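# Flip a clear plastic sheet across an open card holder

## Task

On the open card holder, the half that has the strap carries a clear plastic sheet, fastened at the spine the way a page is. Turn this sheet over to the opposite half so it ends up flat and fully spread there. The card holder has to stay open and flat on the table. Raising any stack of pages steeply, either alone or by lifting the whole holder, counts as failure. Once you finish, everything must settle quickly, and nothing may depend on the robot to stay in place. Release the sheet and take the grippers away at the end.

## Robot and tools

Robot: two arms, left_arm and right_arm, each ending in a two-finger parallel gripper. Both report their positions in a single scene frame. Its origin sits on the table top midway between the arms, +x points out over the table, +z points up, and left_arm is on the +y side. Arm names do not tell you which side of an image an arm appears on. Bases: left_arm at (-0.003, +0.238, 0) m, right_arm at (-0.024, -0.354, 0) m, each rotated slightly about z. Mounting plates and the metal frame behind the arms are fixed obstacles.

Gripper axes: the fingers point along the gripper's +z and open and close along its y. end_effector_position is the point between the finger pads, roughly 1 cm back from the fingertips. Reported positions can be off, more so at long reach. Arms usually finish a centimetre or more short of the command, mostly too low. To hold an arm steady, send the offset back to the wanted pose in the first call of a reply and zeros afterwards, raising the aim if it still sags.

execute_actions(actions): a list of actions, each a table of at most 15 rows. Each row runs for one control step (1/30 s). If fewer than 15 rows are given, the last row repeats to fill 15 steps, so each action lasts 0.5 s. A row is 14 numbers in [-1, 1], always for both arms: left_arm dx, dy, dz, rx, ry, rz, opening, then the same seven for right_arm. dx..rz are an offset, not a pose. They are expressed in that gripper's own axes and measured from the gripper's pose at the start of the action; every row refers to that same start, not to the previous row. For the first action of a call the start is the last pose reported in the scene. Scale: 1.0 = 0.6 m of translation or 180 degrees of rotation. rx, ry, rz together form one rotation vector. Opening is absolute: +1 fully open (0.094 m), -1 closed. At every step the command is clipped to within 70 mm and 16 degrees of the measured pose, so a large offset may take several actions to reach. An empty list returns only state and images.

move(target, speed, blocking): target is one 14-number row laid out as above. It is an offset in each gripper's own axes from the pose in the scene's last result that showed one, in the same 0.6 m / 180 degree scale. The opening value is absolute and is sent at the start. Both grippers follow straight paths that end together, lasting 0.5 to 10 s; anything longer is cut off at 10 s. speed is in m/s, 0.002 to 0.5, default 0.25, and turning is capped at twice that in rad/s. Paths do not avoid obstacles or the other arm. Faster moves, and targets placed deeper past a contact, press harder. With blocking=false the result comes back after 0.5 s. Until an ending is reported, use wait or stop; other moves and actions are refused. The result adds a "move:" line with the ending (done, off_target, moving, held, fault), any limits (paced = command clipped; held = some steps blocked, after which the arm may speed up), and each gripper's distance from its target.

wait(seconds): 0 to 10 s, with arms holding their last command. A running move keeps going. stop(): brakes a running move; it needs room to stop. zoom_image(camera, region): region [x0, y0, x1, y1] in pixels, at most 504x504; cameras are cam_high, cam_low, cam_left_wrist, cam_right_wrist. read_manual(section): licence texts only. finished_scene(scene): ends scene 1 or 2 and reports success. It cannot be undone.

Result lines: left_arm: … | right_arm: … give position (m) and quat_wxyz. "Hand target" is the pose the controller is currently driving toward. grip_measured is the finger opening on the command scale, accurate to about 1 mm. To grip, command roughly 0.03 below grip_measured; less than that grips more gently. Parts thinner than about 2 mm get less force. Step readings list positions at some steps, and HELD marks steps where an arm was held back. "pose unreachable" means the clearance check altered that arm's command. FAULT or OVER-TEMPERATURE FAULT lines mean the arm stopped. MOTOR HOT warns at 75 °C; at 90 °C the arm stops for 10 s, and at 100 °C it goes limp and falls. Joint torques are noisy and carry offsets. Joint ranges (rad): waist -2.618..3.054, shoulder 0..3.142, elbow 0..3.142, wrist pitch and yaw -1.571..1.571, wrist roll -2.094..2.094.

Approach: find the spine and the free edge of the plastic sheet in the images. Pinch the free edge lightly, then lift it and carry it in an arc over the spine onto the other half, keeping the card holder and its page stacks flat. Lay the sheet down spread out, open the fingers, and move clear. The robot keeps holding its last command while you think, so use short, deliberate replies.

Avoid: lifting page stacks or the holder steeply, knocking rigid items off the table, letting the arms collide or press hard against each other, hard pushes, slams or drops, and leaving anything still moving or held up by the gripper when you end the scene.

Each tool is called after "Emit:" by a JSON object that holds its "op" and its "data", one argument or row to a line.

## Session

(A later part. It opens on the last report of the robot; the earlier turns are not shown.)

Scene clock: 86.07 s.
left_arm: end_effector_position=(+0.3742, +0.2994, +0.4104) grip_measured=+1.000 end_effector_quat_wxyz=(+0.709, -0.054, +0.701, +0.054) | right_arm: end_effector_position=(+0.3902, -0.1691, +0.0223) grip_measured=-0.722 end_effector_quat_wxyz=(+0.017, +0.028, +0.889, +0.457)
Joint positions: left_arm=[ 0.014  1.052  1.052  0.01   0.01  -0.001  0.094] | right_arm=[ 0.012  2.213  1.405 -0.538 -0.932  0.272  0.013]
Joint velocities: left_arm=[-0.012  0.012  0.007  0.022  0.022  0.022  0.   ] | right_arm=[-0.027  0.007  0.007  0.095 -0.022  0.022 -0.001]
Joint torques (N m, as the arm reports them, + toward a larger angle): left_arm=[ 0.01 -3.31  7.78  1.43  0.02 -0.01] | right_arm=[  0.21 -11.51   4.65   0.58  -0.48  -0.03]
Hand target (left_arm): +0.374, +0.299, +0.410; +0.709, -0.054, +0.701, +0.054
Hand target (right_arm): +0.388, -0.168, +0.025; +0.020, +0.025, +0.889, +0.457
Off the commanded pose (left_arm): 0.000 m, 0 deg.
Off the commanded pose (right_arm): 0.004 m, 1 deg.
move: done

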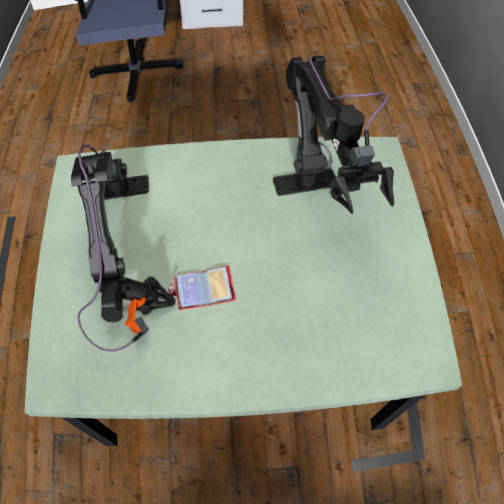

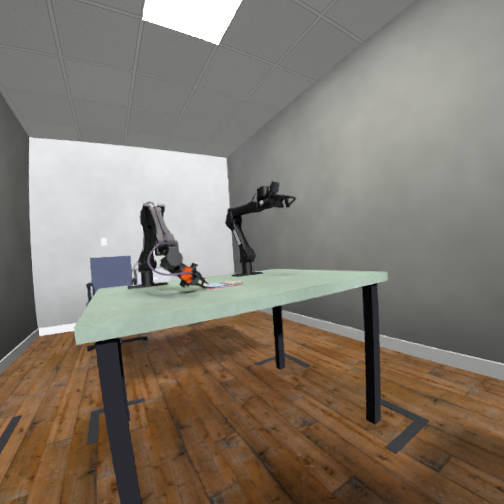

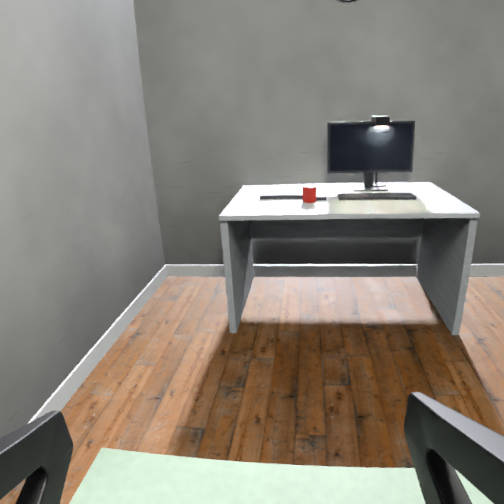

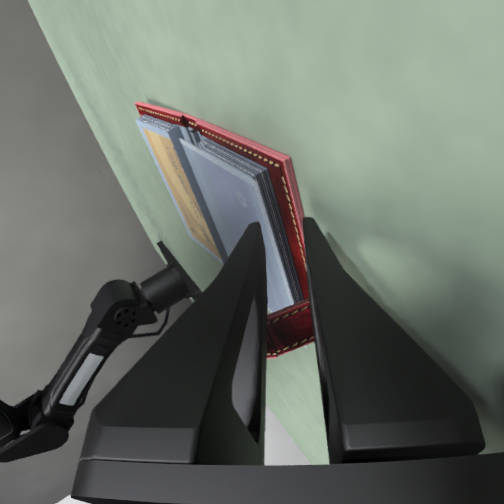

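Advance +y 0.033 (no x change so waist-only), slightly up.

Emit:
{"op": "move", "data": {
  "target": [0,0,0,0,0,0,1, 0,0.035,0.043,0,0,0,-0.72],
  "speed": 0.04
}}

Emit:
{"op": "zoom_image", "data": {
  "camera": "cam_right_wrist",
  "region": [130, 100, 430, 400]
}}

Scene clock: 94.17 s.
left_arm: end_effector_position=(+0.3742, +0.2994, +0.4104) grip_measured=+1.000 end_effector_quat_wxyz=(+0.709, -0.054, +0.701, +0.054) | right_arm: end_effector_position=(+0.3938, -0.1396, +0.0244) grip_measured=-0.722 end_effector_quat_wxyz=(+0.018, +0.031, +0.888, +0.458)
Joint positions: left_arm=[ 0.014  1.052  1.052  0.01   0.01  -0.001  0.094] | right_arm=[ 0.083  2.213  1.405 -0.44  -0.913  0.396  0.013]
Joint velocities: left_arm=[-0.017 -0.002  0.007  0.081  0.051 -0.022  0.   ] | right_arm=[ 0.002 -0.012 -0.007 -0.037 -0.037  0.037 -0.001]
Joint torques (N m, as the arm reports them, + toward a larger angle): left_arm=[ 0.   -3.27  7.79  1.43  0.01  0.  ] | right_arm=[  0.64 -10.9    5.54   0.74  -0.44  -0.02]
Hand target (left_arm): +0.374, +0.299, +0.410; +0.709, -0.054, +0.701, +0.054
Hand target (right_arm): +0.392, -0.136, +0.025; +0.017, +0.028, +0.889, +0.458
Off the commanded pose (left_arm): 0.000 m, 0 deg.
Off the commanded pose (right_arm): 0.004 m, 0 deg.
move: done

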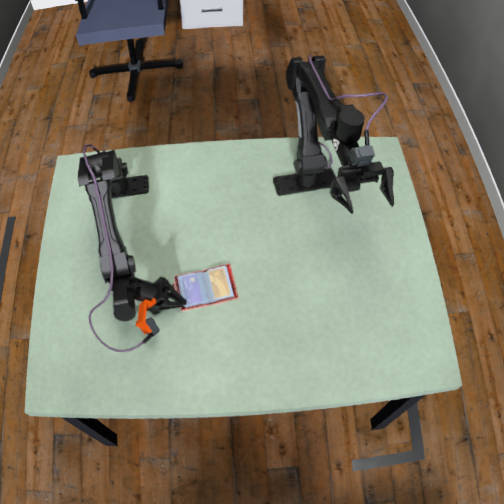

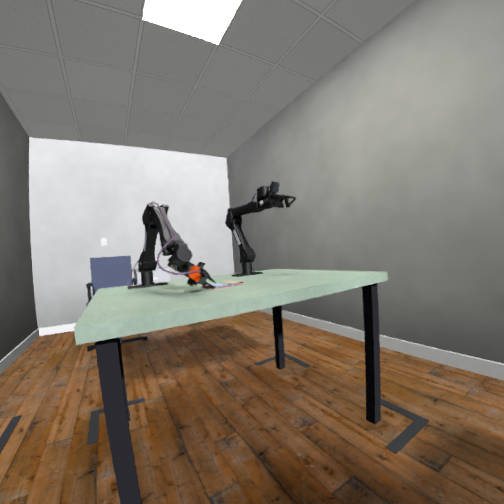

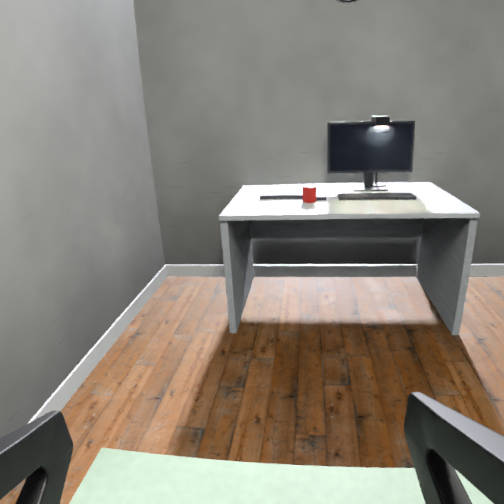

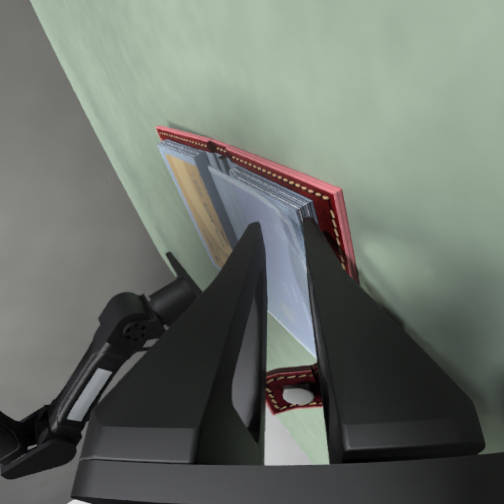

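Region (130, 100, 430, 400) of cam_right_wrist's 504x504 image, scaled by 1.680, with more detail than that image has.

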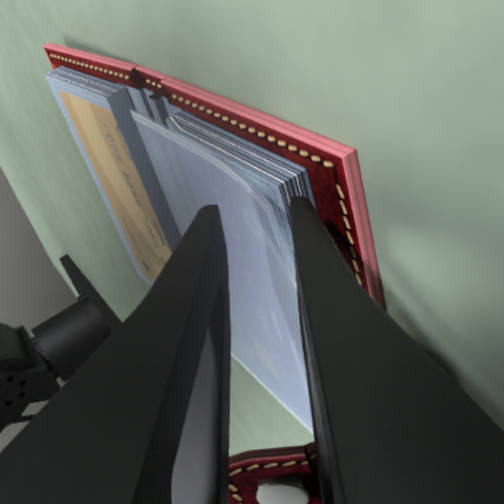

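Emit:
{"op": "move", "data": {
  "target": [0,0,0,0,0,0,1, 0,0.04,-0.012,0,0,0,-0.72],
  "speed": 0.03
}}

Emit:
{"op": "move", "data": {
  "target": [0,0,0,0,0,0,1, 0.005,0.028,0.028,0,0,0,-0.72],
  "speed": 0.05
}}

Emit:
{"op": "move", "data": {
  "target": [0,0,0,0,0,0,1, 0,0.01,0,0,0,0,-1],
  "speed": 0.03
}}

Scene clock: 105.53 s.
left_arm: end_effector_position=(+0.3742, +0.2994, +0.4104) grip_measured=+1.000 end_effector_quat_wxyz=(+0.709, -0.054, +0.701, +0.054) | right_arm: end_effector_position=(+0.3939, -0.1359, +0.0385) grip_measured=-0.722 end_effector_quat_wxyz=(+0.015, +0.037, +0.888, +0.458)
Joint positions: left_arm=[ 0.014  1.052  1.052  0.01   0.01  -0.001  0.094] | right_arm=[ 0.091  2.185  1.42  -0.471 -0.91   0.424  0.013]
Joint velocities: left_arm=[ 0.012  0.017 -0.022  0.022  0.066 -0.066  0.   ] | right_arm=[ 0.007  0.002 -0.002 -0.066  0.051 -0.022 -0.   ]
Joint torques (N m, as the arm reports them, + toward a larger angle): left_arm=[ 0.02 -3.25  7.79  1.42  0.02  0.  ] | right_arm=[  0.67 -11.69   7.05   0.6   -0.44  -0.01]
Hand target (left_arm): +0.374, +0.299, +0.410; +0.709, -0.054, +0.701, +0.054
Hand target (right_arm): +0.394, -0.132, +0.048; +0.018, +0.031, +0.888, +0.458
Off the commanded pose (left_arm): 0.000 m, 0 deg.
Off the commanded pose (right_arm): 0.011 m, 1 deg.
move: off_target (right_arm)

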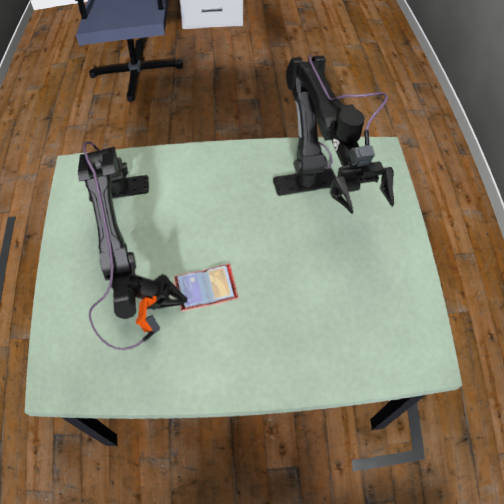

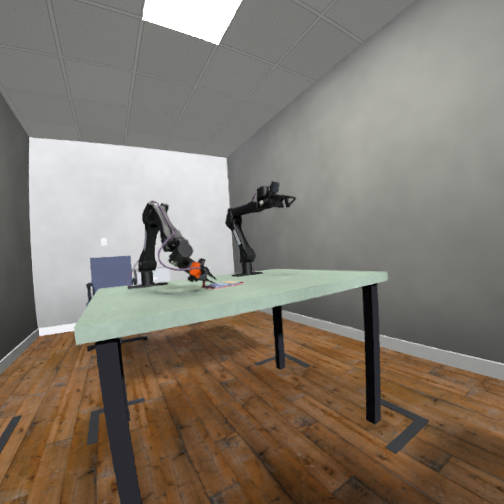

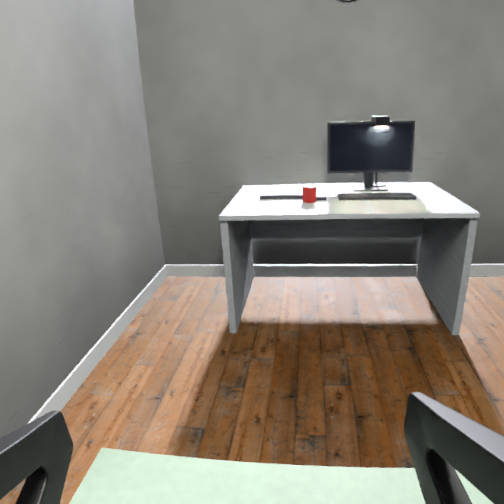

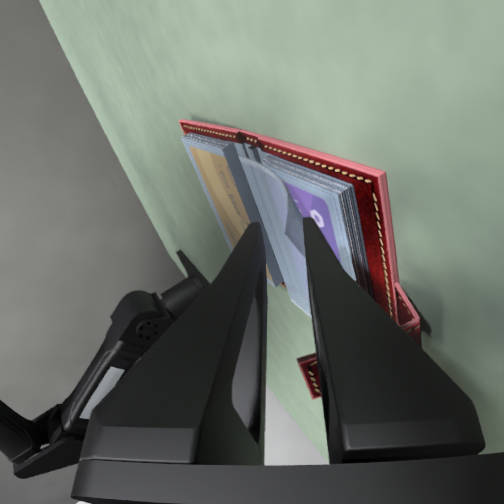

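Scene clock: 106.33 s.
left_arm: end_effector_position=(+0.3742, +0.2994, +0.4104) grip_measured=+1.000 end_effector_quat_wxyz=(+0.709, -0.054, +0.701, +0.054) | right_arm: end_effector_position=(+0.3931, -0.1144, +0.0402) grip_measured=-0.722 end_effector_quat_wxyz=(+0.013, +0.040, +0.887, +0.459)
Joint positions: left_arm=[ 0.014  1.052  1.052  0.01   0.01  -0.001  0.094] | right_arm=[ 0.142  2.185  1.42  -0.413 -0.895  0.506  0.013]
Joint velocities: left_arm=[-0.002  0.002  0.002  0.066  0.022  0.022  0.   ] | right_arm=[ 0.002 -0.007 -0.012  0.037  0.051  0.066 -0.001]
Joint torques (N m, as the arm reports them, + toward a larger angle): left_arm=[ 0.   -3.29  7.82  1.43  0.02 -0.01] | right_arm=[  0.4  -11.21   5.83   0.84  -0.42  -0.03]
Hand target (left_arm): +0.374, +0.299, +0.410; +0.709, -0.054, +0.701, +0.054
Hand target (right_arm): +0.393, -0.112, +0.043; +0.015, +0.037, +0.888, +0.459
Off the commanded pose (left_arm): 0.000 m, 0 deg.
Off the commanded pose (right_arm): 0.003 m, 0 deg.
move: done

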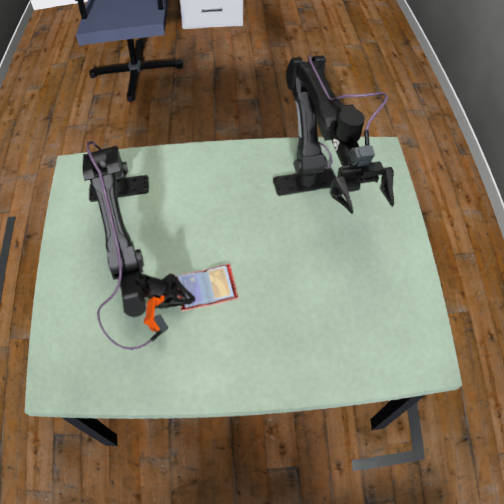

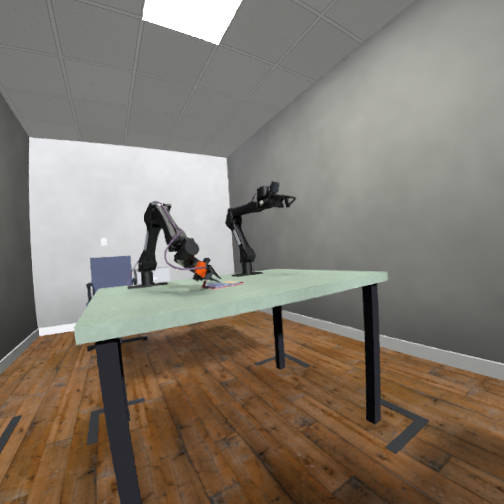

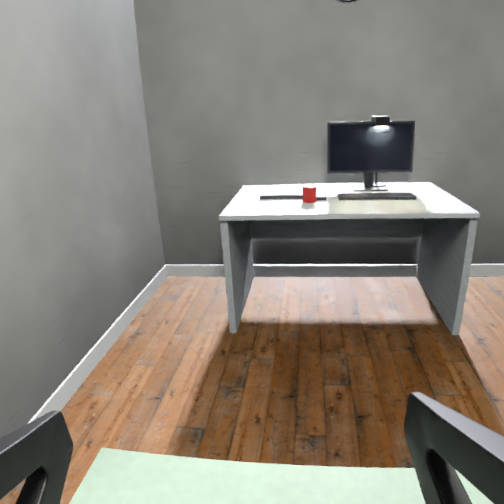

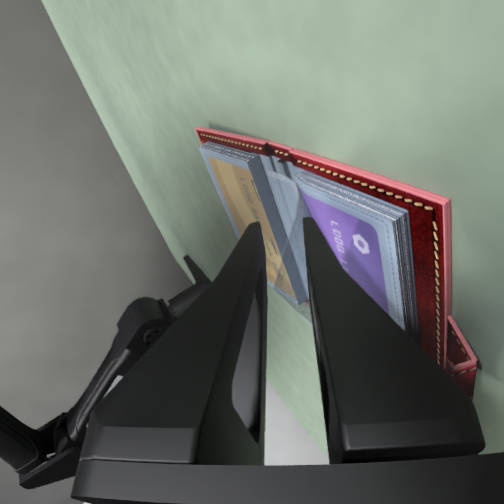

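Scene clock: 107.03 s.
left_arm: end_effector_position=(+0.3742, +0.2994, +0.4104) grip_measured=+1.000 end_effector_quat_wxyz=(+0.709, -0.054, +0.701, +0.054) | right_arm: end_effector_position=(+0.3931, -0.1144, +0.0402) grip_measured=-0.994 end_effector_quat_wxyz=(+0.011, +0.044, +0.887, +0.459)
Joint positions: left_arm=[ 0.014  1.052  1.052  0.01   0.01  -0.001  0.094] | right_arm=[ 0.142  2.185  1.42  -0.413 -0.895  0.516  0.   ]
Joint velocities: left_arm=[-0.002 -0.012 -0.002  0.007  0.066 -0.007  0.   ] | right_arm=[-0.012 -0.002  0.007 -0.051 -0.022 -0.037  0.   ]
Joint torques (N m, as the arm reports them, + toward a larger angle): left_arm=[ 0.   -3.28  7.81  1.43  0.02  0.  ] | right_arm=[  0.5  -11.19   6.63   0.77  -0.42  -0.02]
Hand target (left_arm): +0.374, +0.299, +0.410; +0.709, -0.054, +0.701, +0.054
Hand target (right_arm): +0.393, -0.111, +0.045; +0.013, +0.040, +0.887, +0.459
Off the commanded pose (left_arm): 0.000 m, 0 deg.
Off the commanded pose (right_arm): 0.006 m, 1 deg.
move: done

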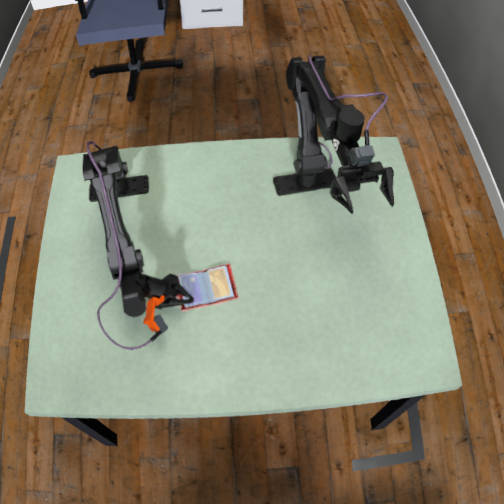

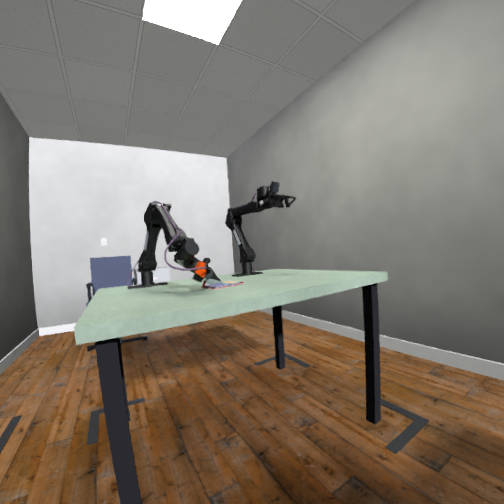

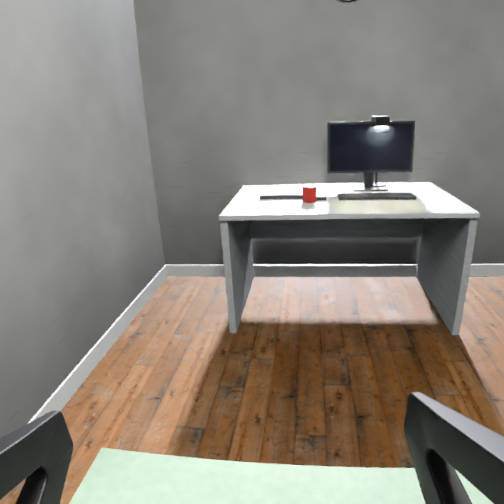

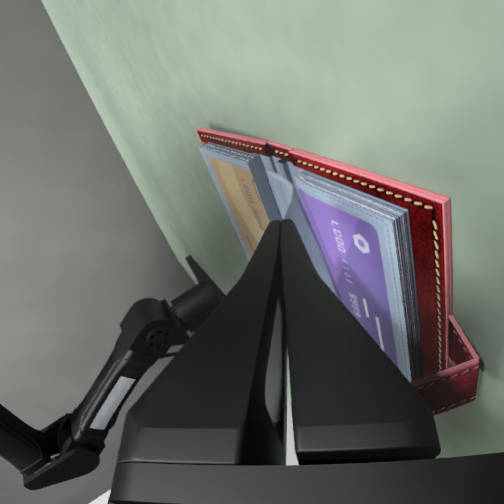

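Emit:
{"op": "move", "data": {
  "target": [0,0,0,0,0,0,1, 0.023,0.075,0.047,0.3,0,0,-1],
  "speed": 0.15
}}

Emit:
{"op": "move", "data": {
  "target": [0,0,0,0,0,0,1, 0.013,0.062,0.03,0,0,0,-1],
  "speed": 0.08
}}

Scene clock: 120.13 s.
left_arm: end_effector_position=(+0.3742, +0.2994, +0.4104) grip_measured=+1.000 end_effector_quat_wxyz=(+0.709, -0.054, +0.701, +0.054) | right_arm: end_effector_position=(+0.3869, -0.0636, +0.0676) grip_measured=-0.994 end_effector_quat_wxyz=(+0.009, +0.047, +0.999, +0.026)
Joint positions: left_arm=[ 0.014  1.052  1.052  0.01   0.01  -0.001  0.094] | right_arm=[ 0.519  2.611  2.626 -1.54  -0.03   0.696  0.   ]
Joint velocities: left_arm=[-0.017 -0.007 -0.002  0.007 -0.037 -0.081  0.   ] | right_arm=[-0.002 -0.017  0.012 -0.022 -0.022 -0.051 -0.001]
Joint torques (N m, as the arm reports them, + toward a larger angle): left_arm=[ 0.01 -3.28  7.79  1.43  0.01  0.  ] | right_arm=[  0.47 -11.81   7.25   0.1    0.07   0.03]
Hand target (left_arm): +0.374, +0.299, +0.410; +0.709, -0.054, +0.701, +0.054
Hand target (right_arm): +0.384, -0.064, +0.061; +0.003, +0.046, +0.999, +0.014
Off the commanded pose (left_arm): 0.000 m, 0 deg.
Off the commanded pose (right_arm): 0.007 m, 3 deg.
joint sent to its limit (right arm) — the command would take joint 4 (wrist pitch) past its lower limit, so that joint was sent only as far as its limit.
move: off_target (right_arm)

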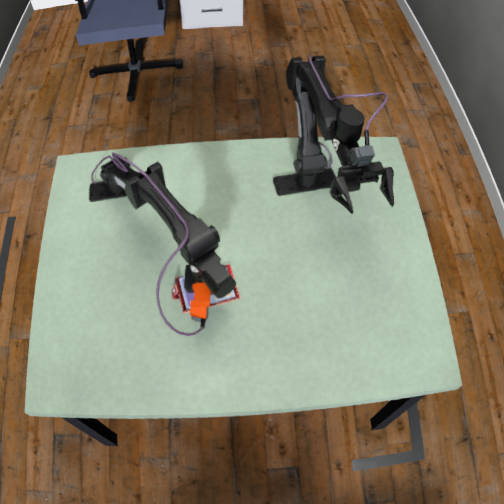

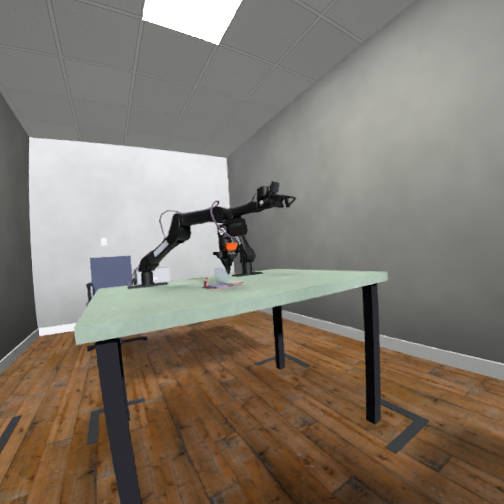

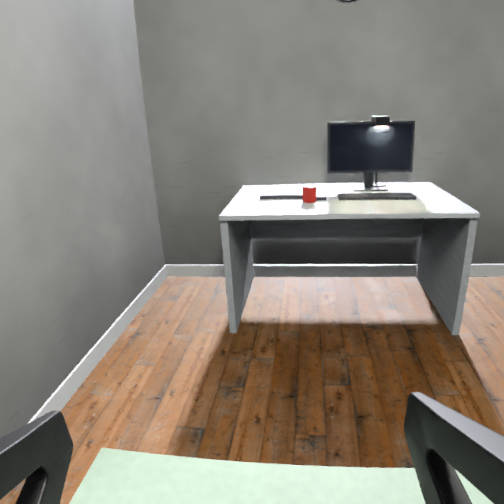

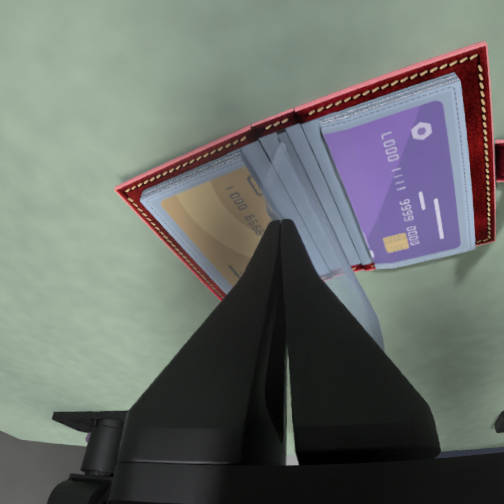

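Scene clock: 121.00 s.
left_arm: end_effector_position=(+0.3742, +0.2994, +0.4104) grip_measured=+1.000 end_effector_quat_wxyz=(+0.709, -0.054, +0.701, +0.054) | right_arm: end_effector_position=(+0.3838, -0.0248, +0.0571) grip_measured=-0.994 end_effector_quat_wxyz=(+0.026, +0.044, +0.998, +0.042)
Joint positions: left_arm=[ 0.014  1.052  1.052  0.01   0.01  -0.001  0.094] | right_arm=[ 0.583  2.714  2.781 -1.543 -0.03   0.757  0.   ]
Joint velocities: left_arm=[-0.007  0.012 -0.007  0.007  0.007  0.007  0.   ] | right_arm=[ 0.012 -0.012  0.022  0.051  0.051 -0.051 -0.   ]
Joint torques (N m, as the arm reports them, + toward a larger angle): left_arm=[ 0.04 -3.3   7.82  1.43  0.02 -0.01] | right_arm=[  0.12 -12.4    7.13   0.2   -0.01   0.01]
Hand target (left_arm): +0.374, +0.299, +0.410; +0.709, -0.054, +0.701, +0.054
Hand target (right_arm): +0.382, -0.025, +0.051; +0.020, +0.047, +0.998, +0.036
Off the commanded pose (left_arm): 0.000 m, 0 deg.
Off the commanded pose (right_arm): 0.006 m, 3 deg.
joint sent to its limit (right arm) — the command would take joint 4 (wrist pitch) past its lower limit, so that joint was sent only as far as its limit.
move: off_target (right_arm)

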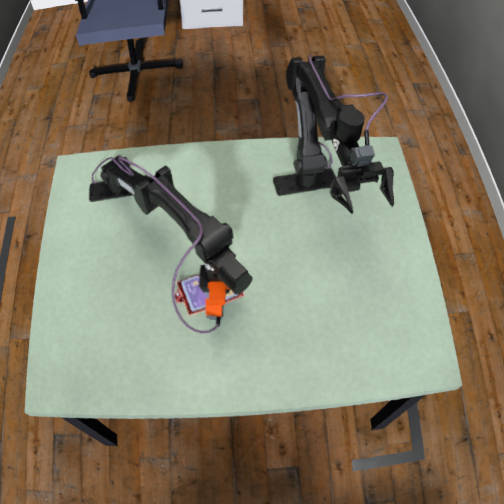

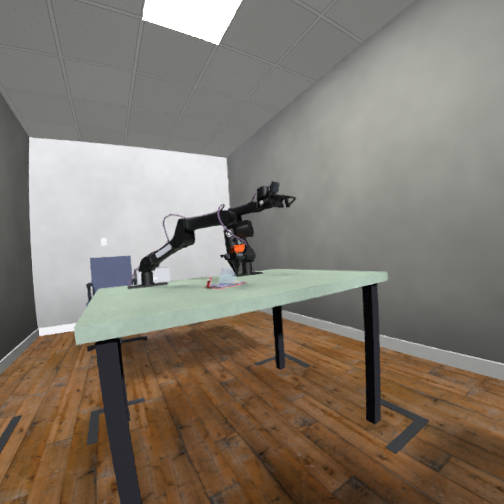

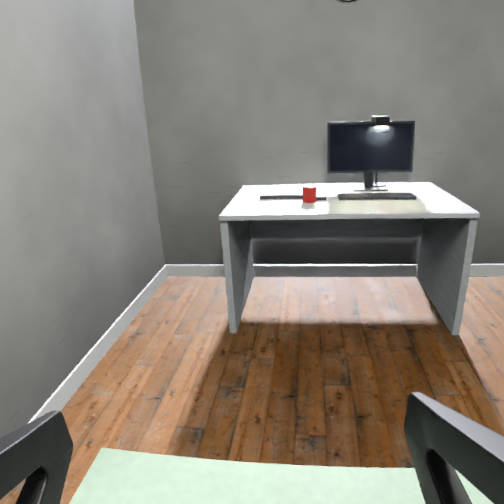

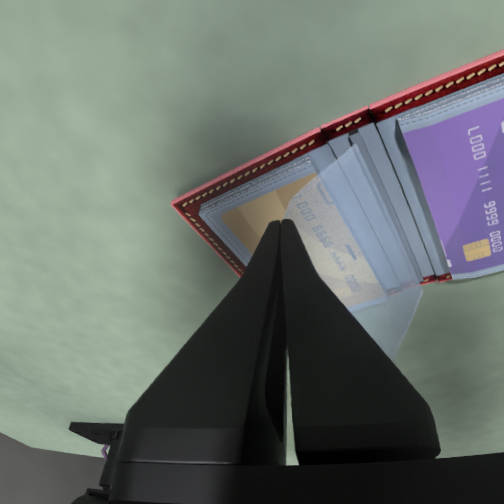

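Emit:
{"op": "move", "data": {
  "target": [0,0,0,0,0,0,1, 0.03,0.01,0.04,0,0,-0.15,-1],
  "speed": 0.12
}}

Emit:
{"op": "move", "data": {
  "target": [0,0,0,0,0,0,1, 0.01,0.04,0,0,0,0,-0.6],
  "speed": 0.06
}}

Emit:
{"op": "move", "data": {
  "target": [0,0,0,0,0,0,1, 0.05,0.0,-0.12,0,0,0,-0.6],
  "speed": 0.1
}}

Scene clock: 130.70 s.
left_arm: end_effector_position=(+0.3742, +0.2994, +0.4104) grip_measured=+1.000 end_effector_quat_wxyz=(+0.709, -0.054, +0.701, +0.054) | right_arm: end_effector_position=(+0.3717, -0.0206, +0.0318) grip_measured=-0.994 end_effector_quat_wxyz=(+0.031, -0.179, +0.983, +0.034)
Joint positions: left_arm=[ 0.014  1.052  1.052  0.01   0.01  -0.001  0.094] | right_arm=[ 0.604  2.584  2.427 -1.325 -0.03   0.329  0.   ]
Joint velocities: left_arm=[ 0.002  0.007 -0.032  0.007 -0.022 -0.081  0.   ] | right_arm=[-0.012 -0.017 -0.012  0.037 -0.007 -0.051 -0.001]
Joint torques (N m, as the arm reports them, + toward a larger angle): left_arm=[ 0.01 -3.29  7.8   1.43  0.02  0.  ] | right_arm=[  0.98 -14.19   4.93   0.45  -0.01  -0.1 ]
Hand target (left_arm): +0.374, +0.299, +0.410; +0.709, -0.054, +0.701, +0.054
Hand target (right_arm): +0.367, -0.016, +0.033; +0.035, -0.190, +0.981, +0.035
Off the commanded pose (left_arm): 0.000 m, 0 deg.
Off the commanded pose (right_arm): 0.007 m, 1 deg.
move: done

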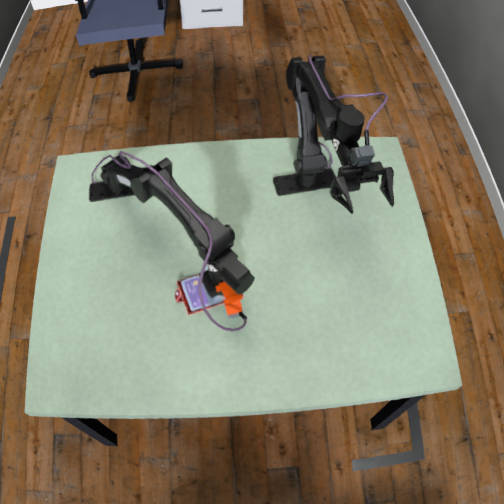

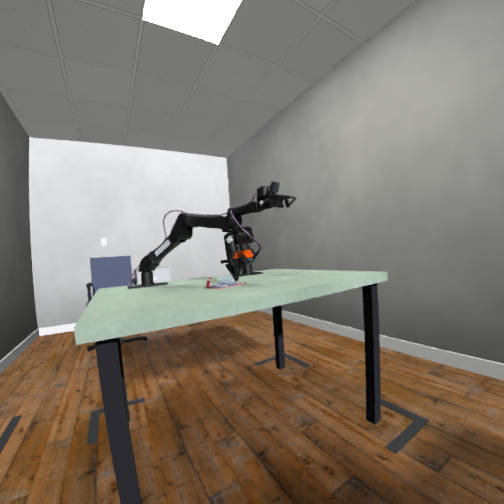

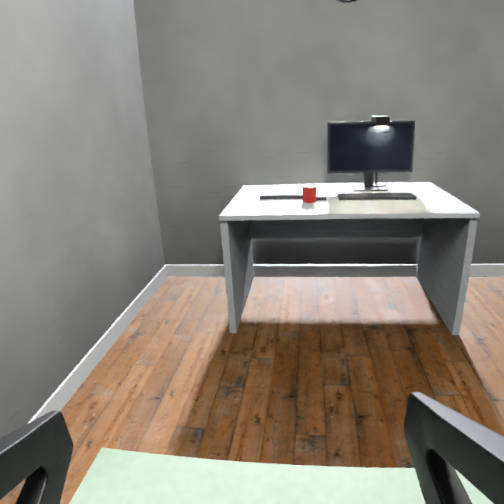

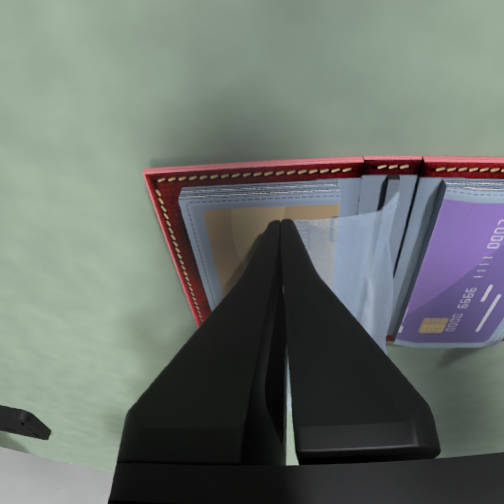

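Scene clock: 131.53 s.
left_arm: end_effector_position=(+0.3742, +0.2994, +0.4104) grip_measured=+1.000 end_effector_quat_wxyz=(+0.709, -0.054, +0.701, +0.054) | right_arm: end_effector_position=(+0.3587, -0.0004, +0.0368) grip_measured=-0.602 end_effector_quat_wxyz=(+0.037, -0.180, +0.982, +0.040)
Joint positions: left_arm=[ 0.014  1.052  1.052  0.01   0.01  -0.001  0.094] | right_arm=[ 0.65   2.584  2.445 -1.327 -0.03   0.372  0.019]
Joint velocities: left_arm=[-0.002 -0.002 -0.002 -0.007 -0.022 -0.022  0.   ] | right_arm=[-0.017  0.002 -0.007 -0.037  0.007  0.022  0.   ]
Joint torques (N m, as the arm reports them, + toward a larger angle): left_arm=[-0.02 -3.3   7.8   1.42  0.01  0.  ] | right_arm=[  0.16 -12.32   7.52   0.23   0.     0.03]
Hand target (left_arm): +0.374, +0.299, +0.410; +0.709, -0.054, +0.701, +0.054
Hand target (right_arm): +0.357, -0.000, +0.033; +0.032, -0.179, +0.983, +0.035
Off the commanded pose (left_arm): 0.000 m, 0 deg.
Off the commanded pose (right_arm): 0.004 m, 1 deg.
move: done

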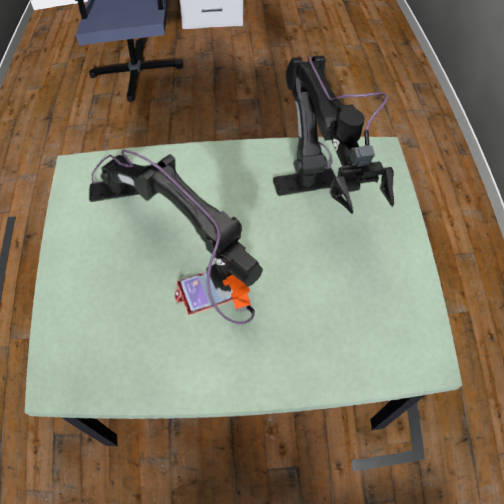

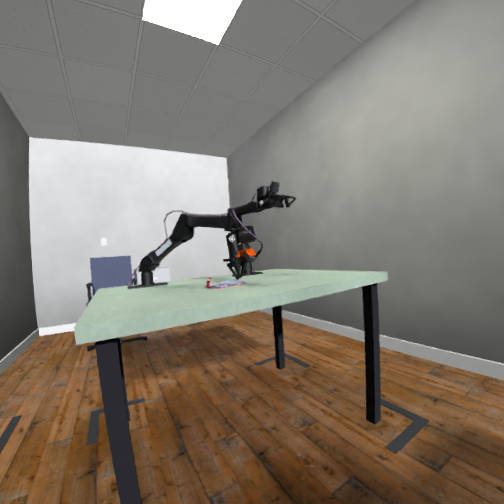

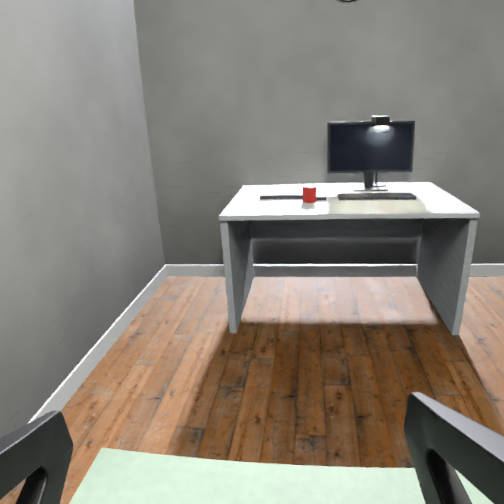

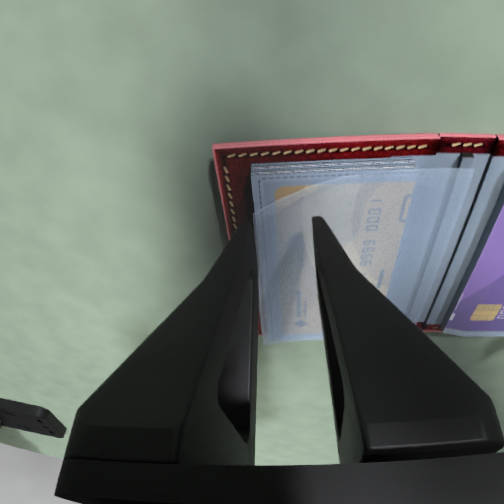

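Scene clock: 132.77 s.
left_arm: end_effector_position=(+0.3742, +0.2994, +0.4104) grip_measured=+1.000 end_effector_quat_wxyz=(+0.709, -0.054, +0.701, +0.054) | right_arm: end_effector_position=(+0.3360, -0.0163, +0.1056) grip_measured=-0.602 end_effector_quat_wxyz=(+0.045, -0.178, +0.982, +0.046)
Joint positions: left_arm=[ 0.014  1.052  1.052  0.01   0.01  -0.001  0.094] | right_arm=[ 0.657  2.412  2.401 -1.435 -0.03   0.383  0.019]
Joint velocities: left_arm=[ 0.002  0.022  0.017 -0.051  0.037 -0.022  0.   ] | right_arm=[-0.002  0.007 -0.007  0.037  0.022  0.037  0.001]
Joint torques (N m, as the arm reports them, + toward a larger angle): left_arm=[ 0.01 -3.28  7.79  1.42  0.01  0.  ] | right_arm=[  0.64 -13.16   4.87   0.28  -0.02   0.02]
Hand target (left_arm): +0.374, +0.299, +0.410; +0.709, -0.054, +0.701, +0.054
Hand target (right_arm): +0.328, -0.018, +0.106; +0.037, -0.180, +0.982, +0.040
Off the commanded pose (left_arm): 0.000 m, 0 deg.
Off the commanded pose (right_arm): 0.009 m, 1 deg.
move: done

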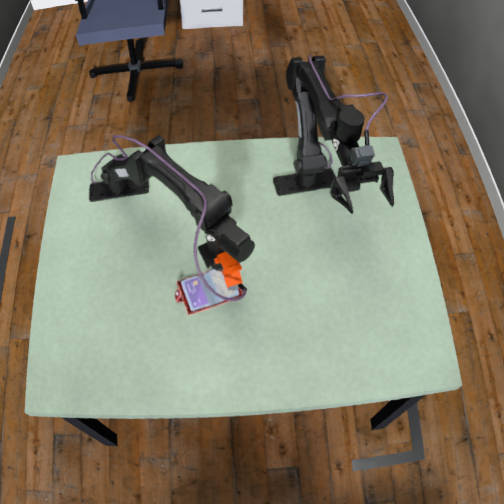

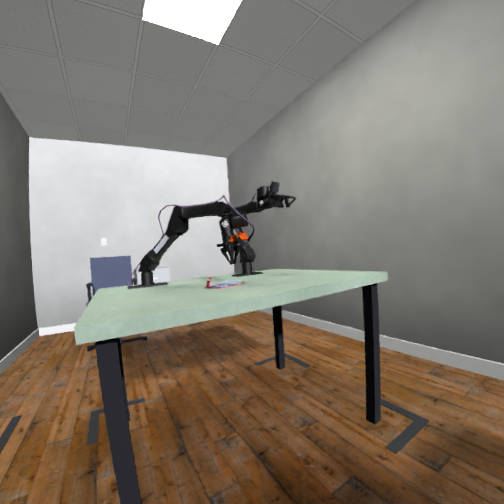

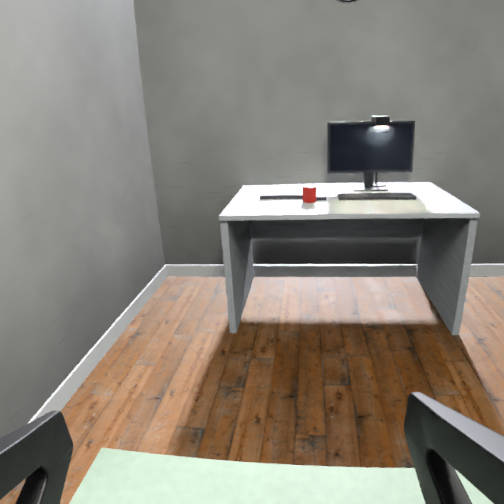

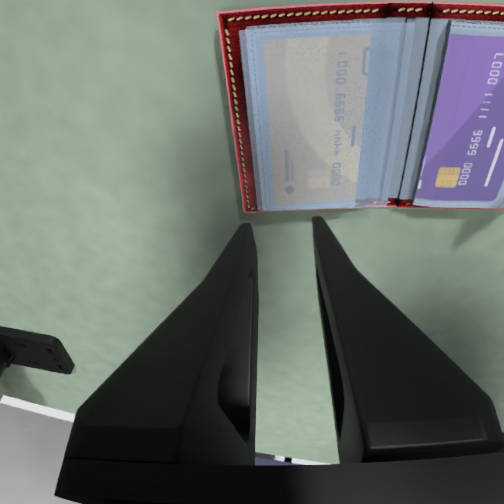

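Emit:
{"op": "finished_scene", "data": {
  "scene": 2
}}

The scene is finished: the task was done.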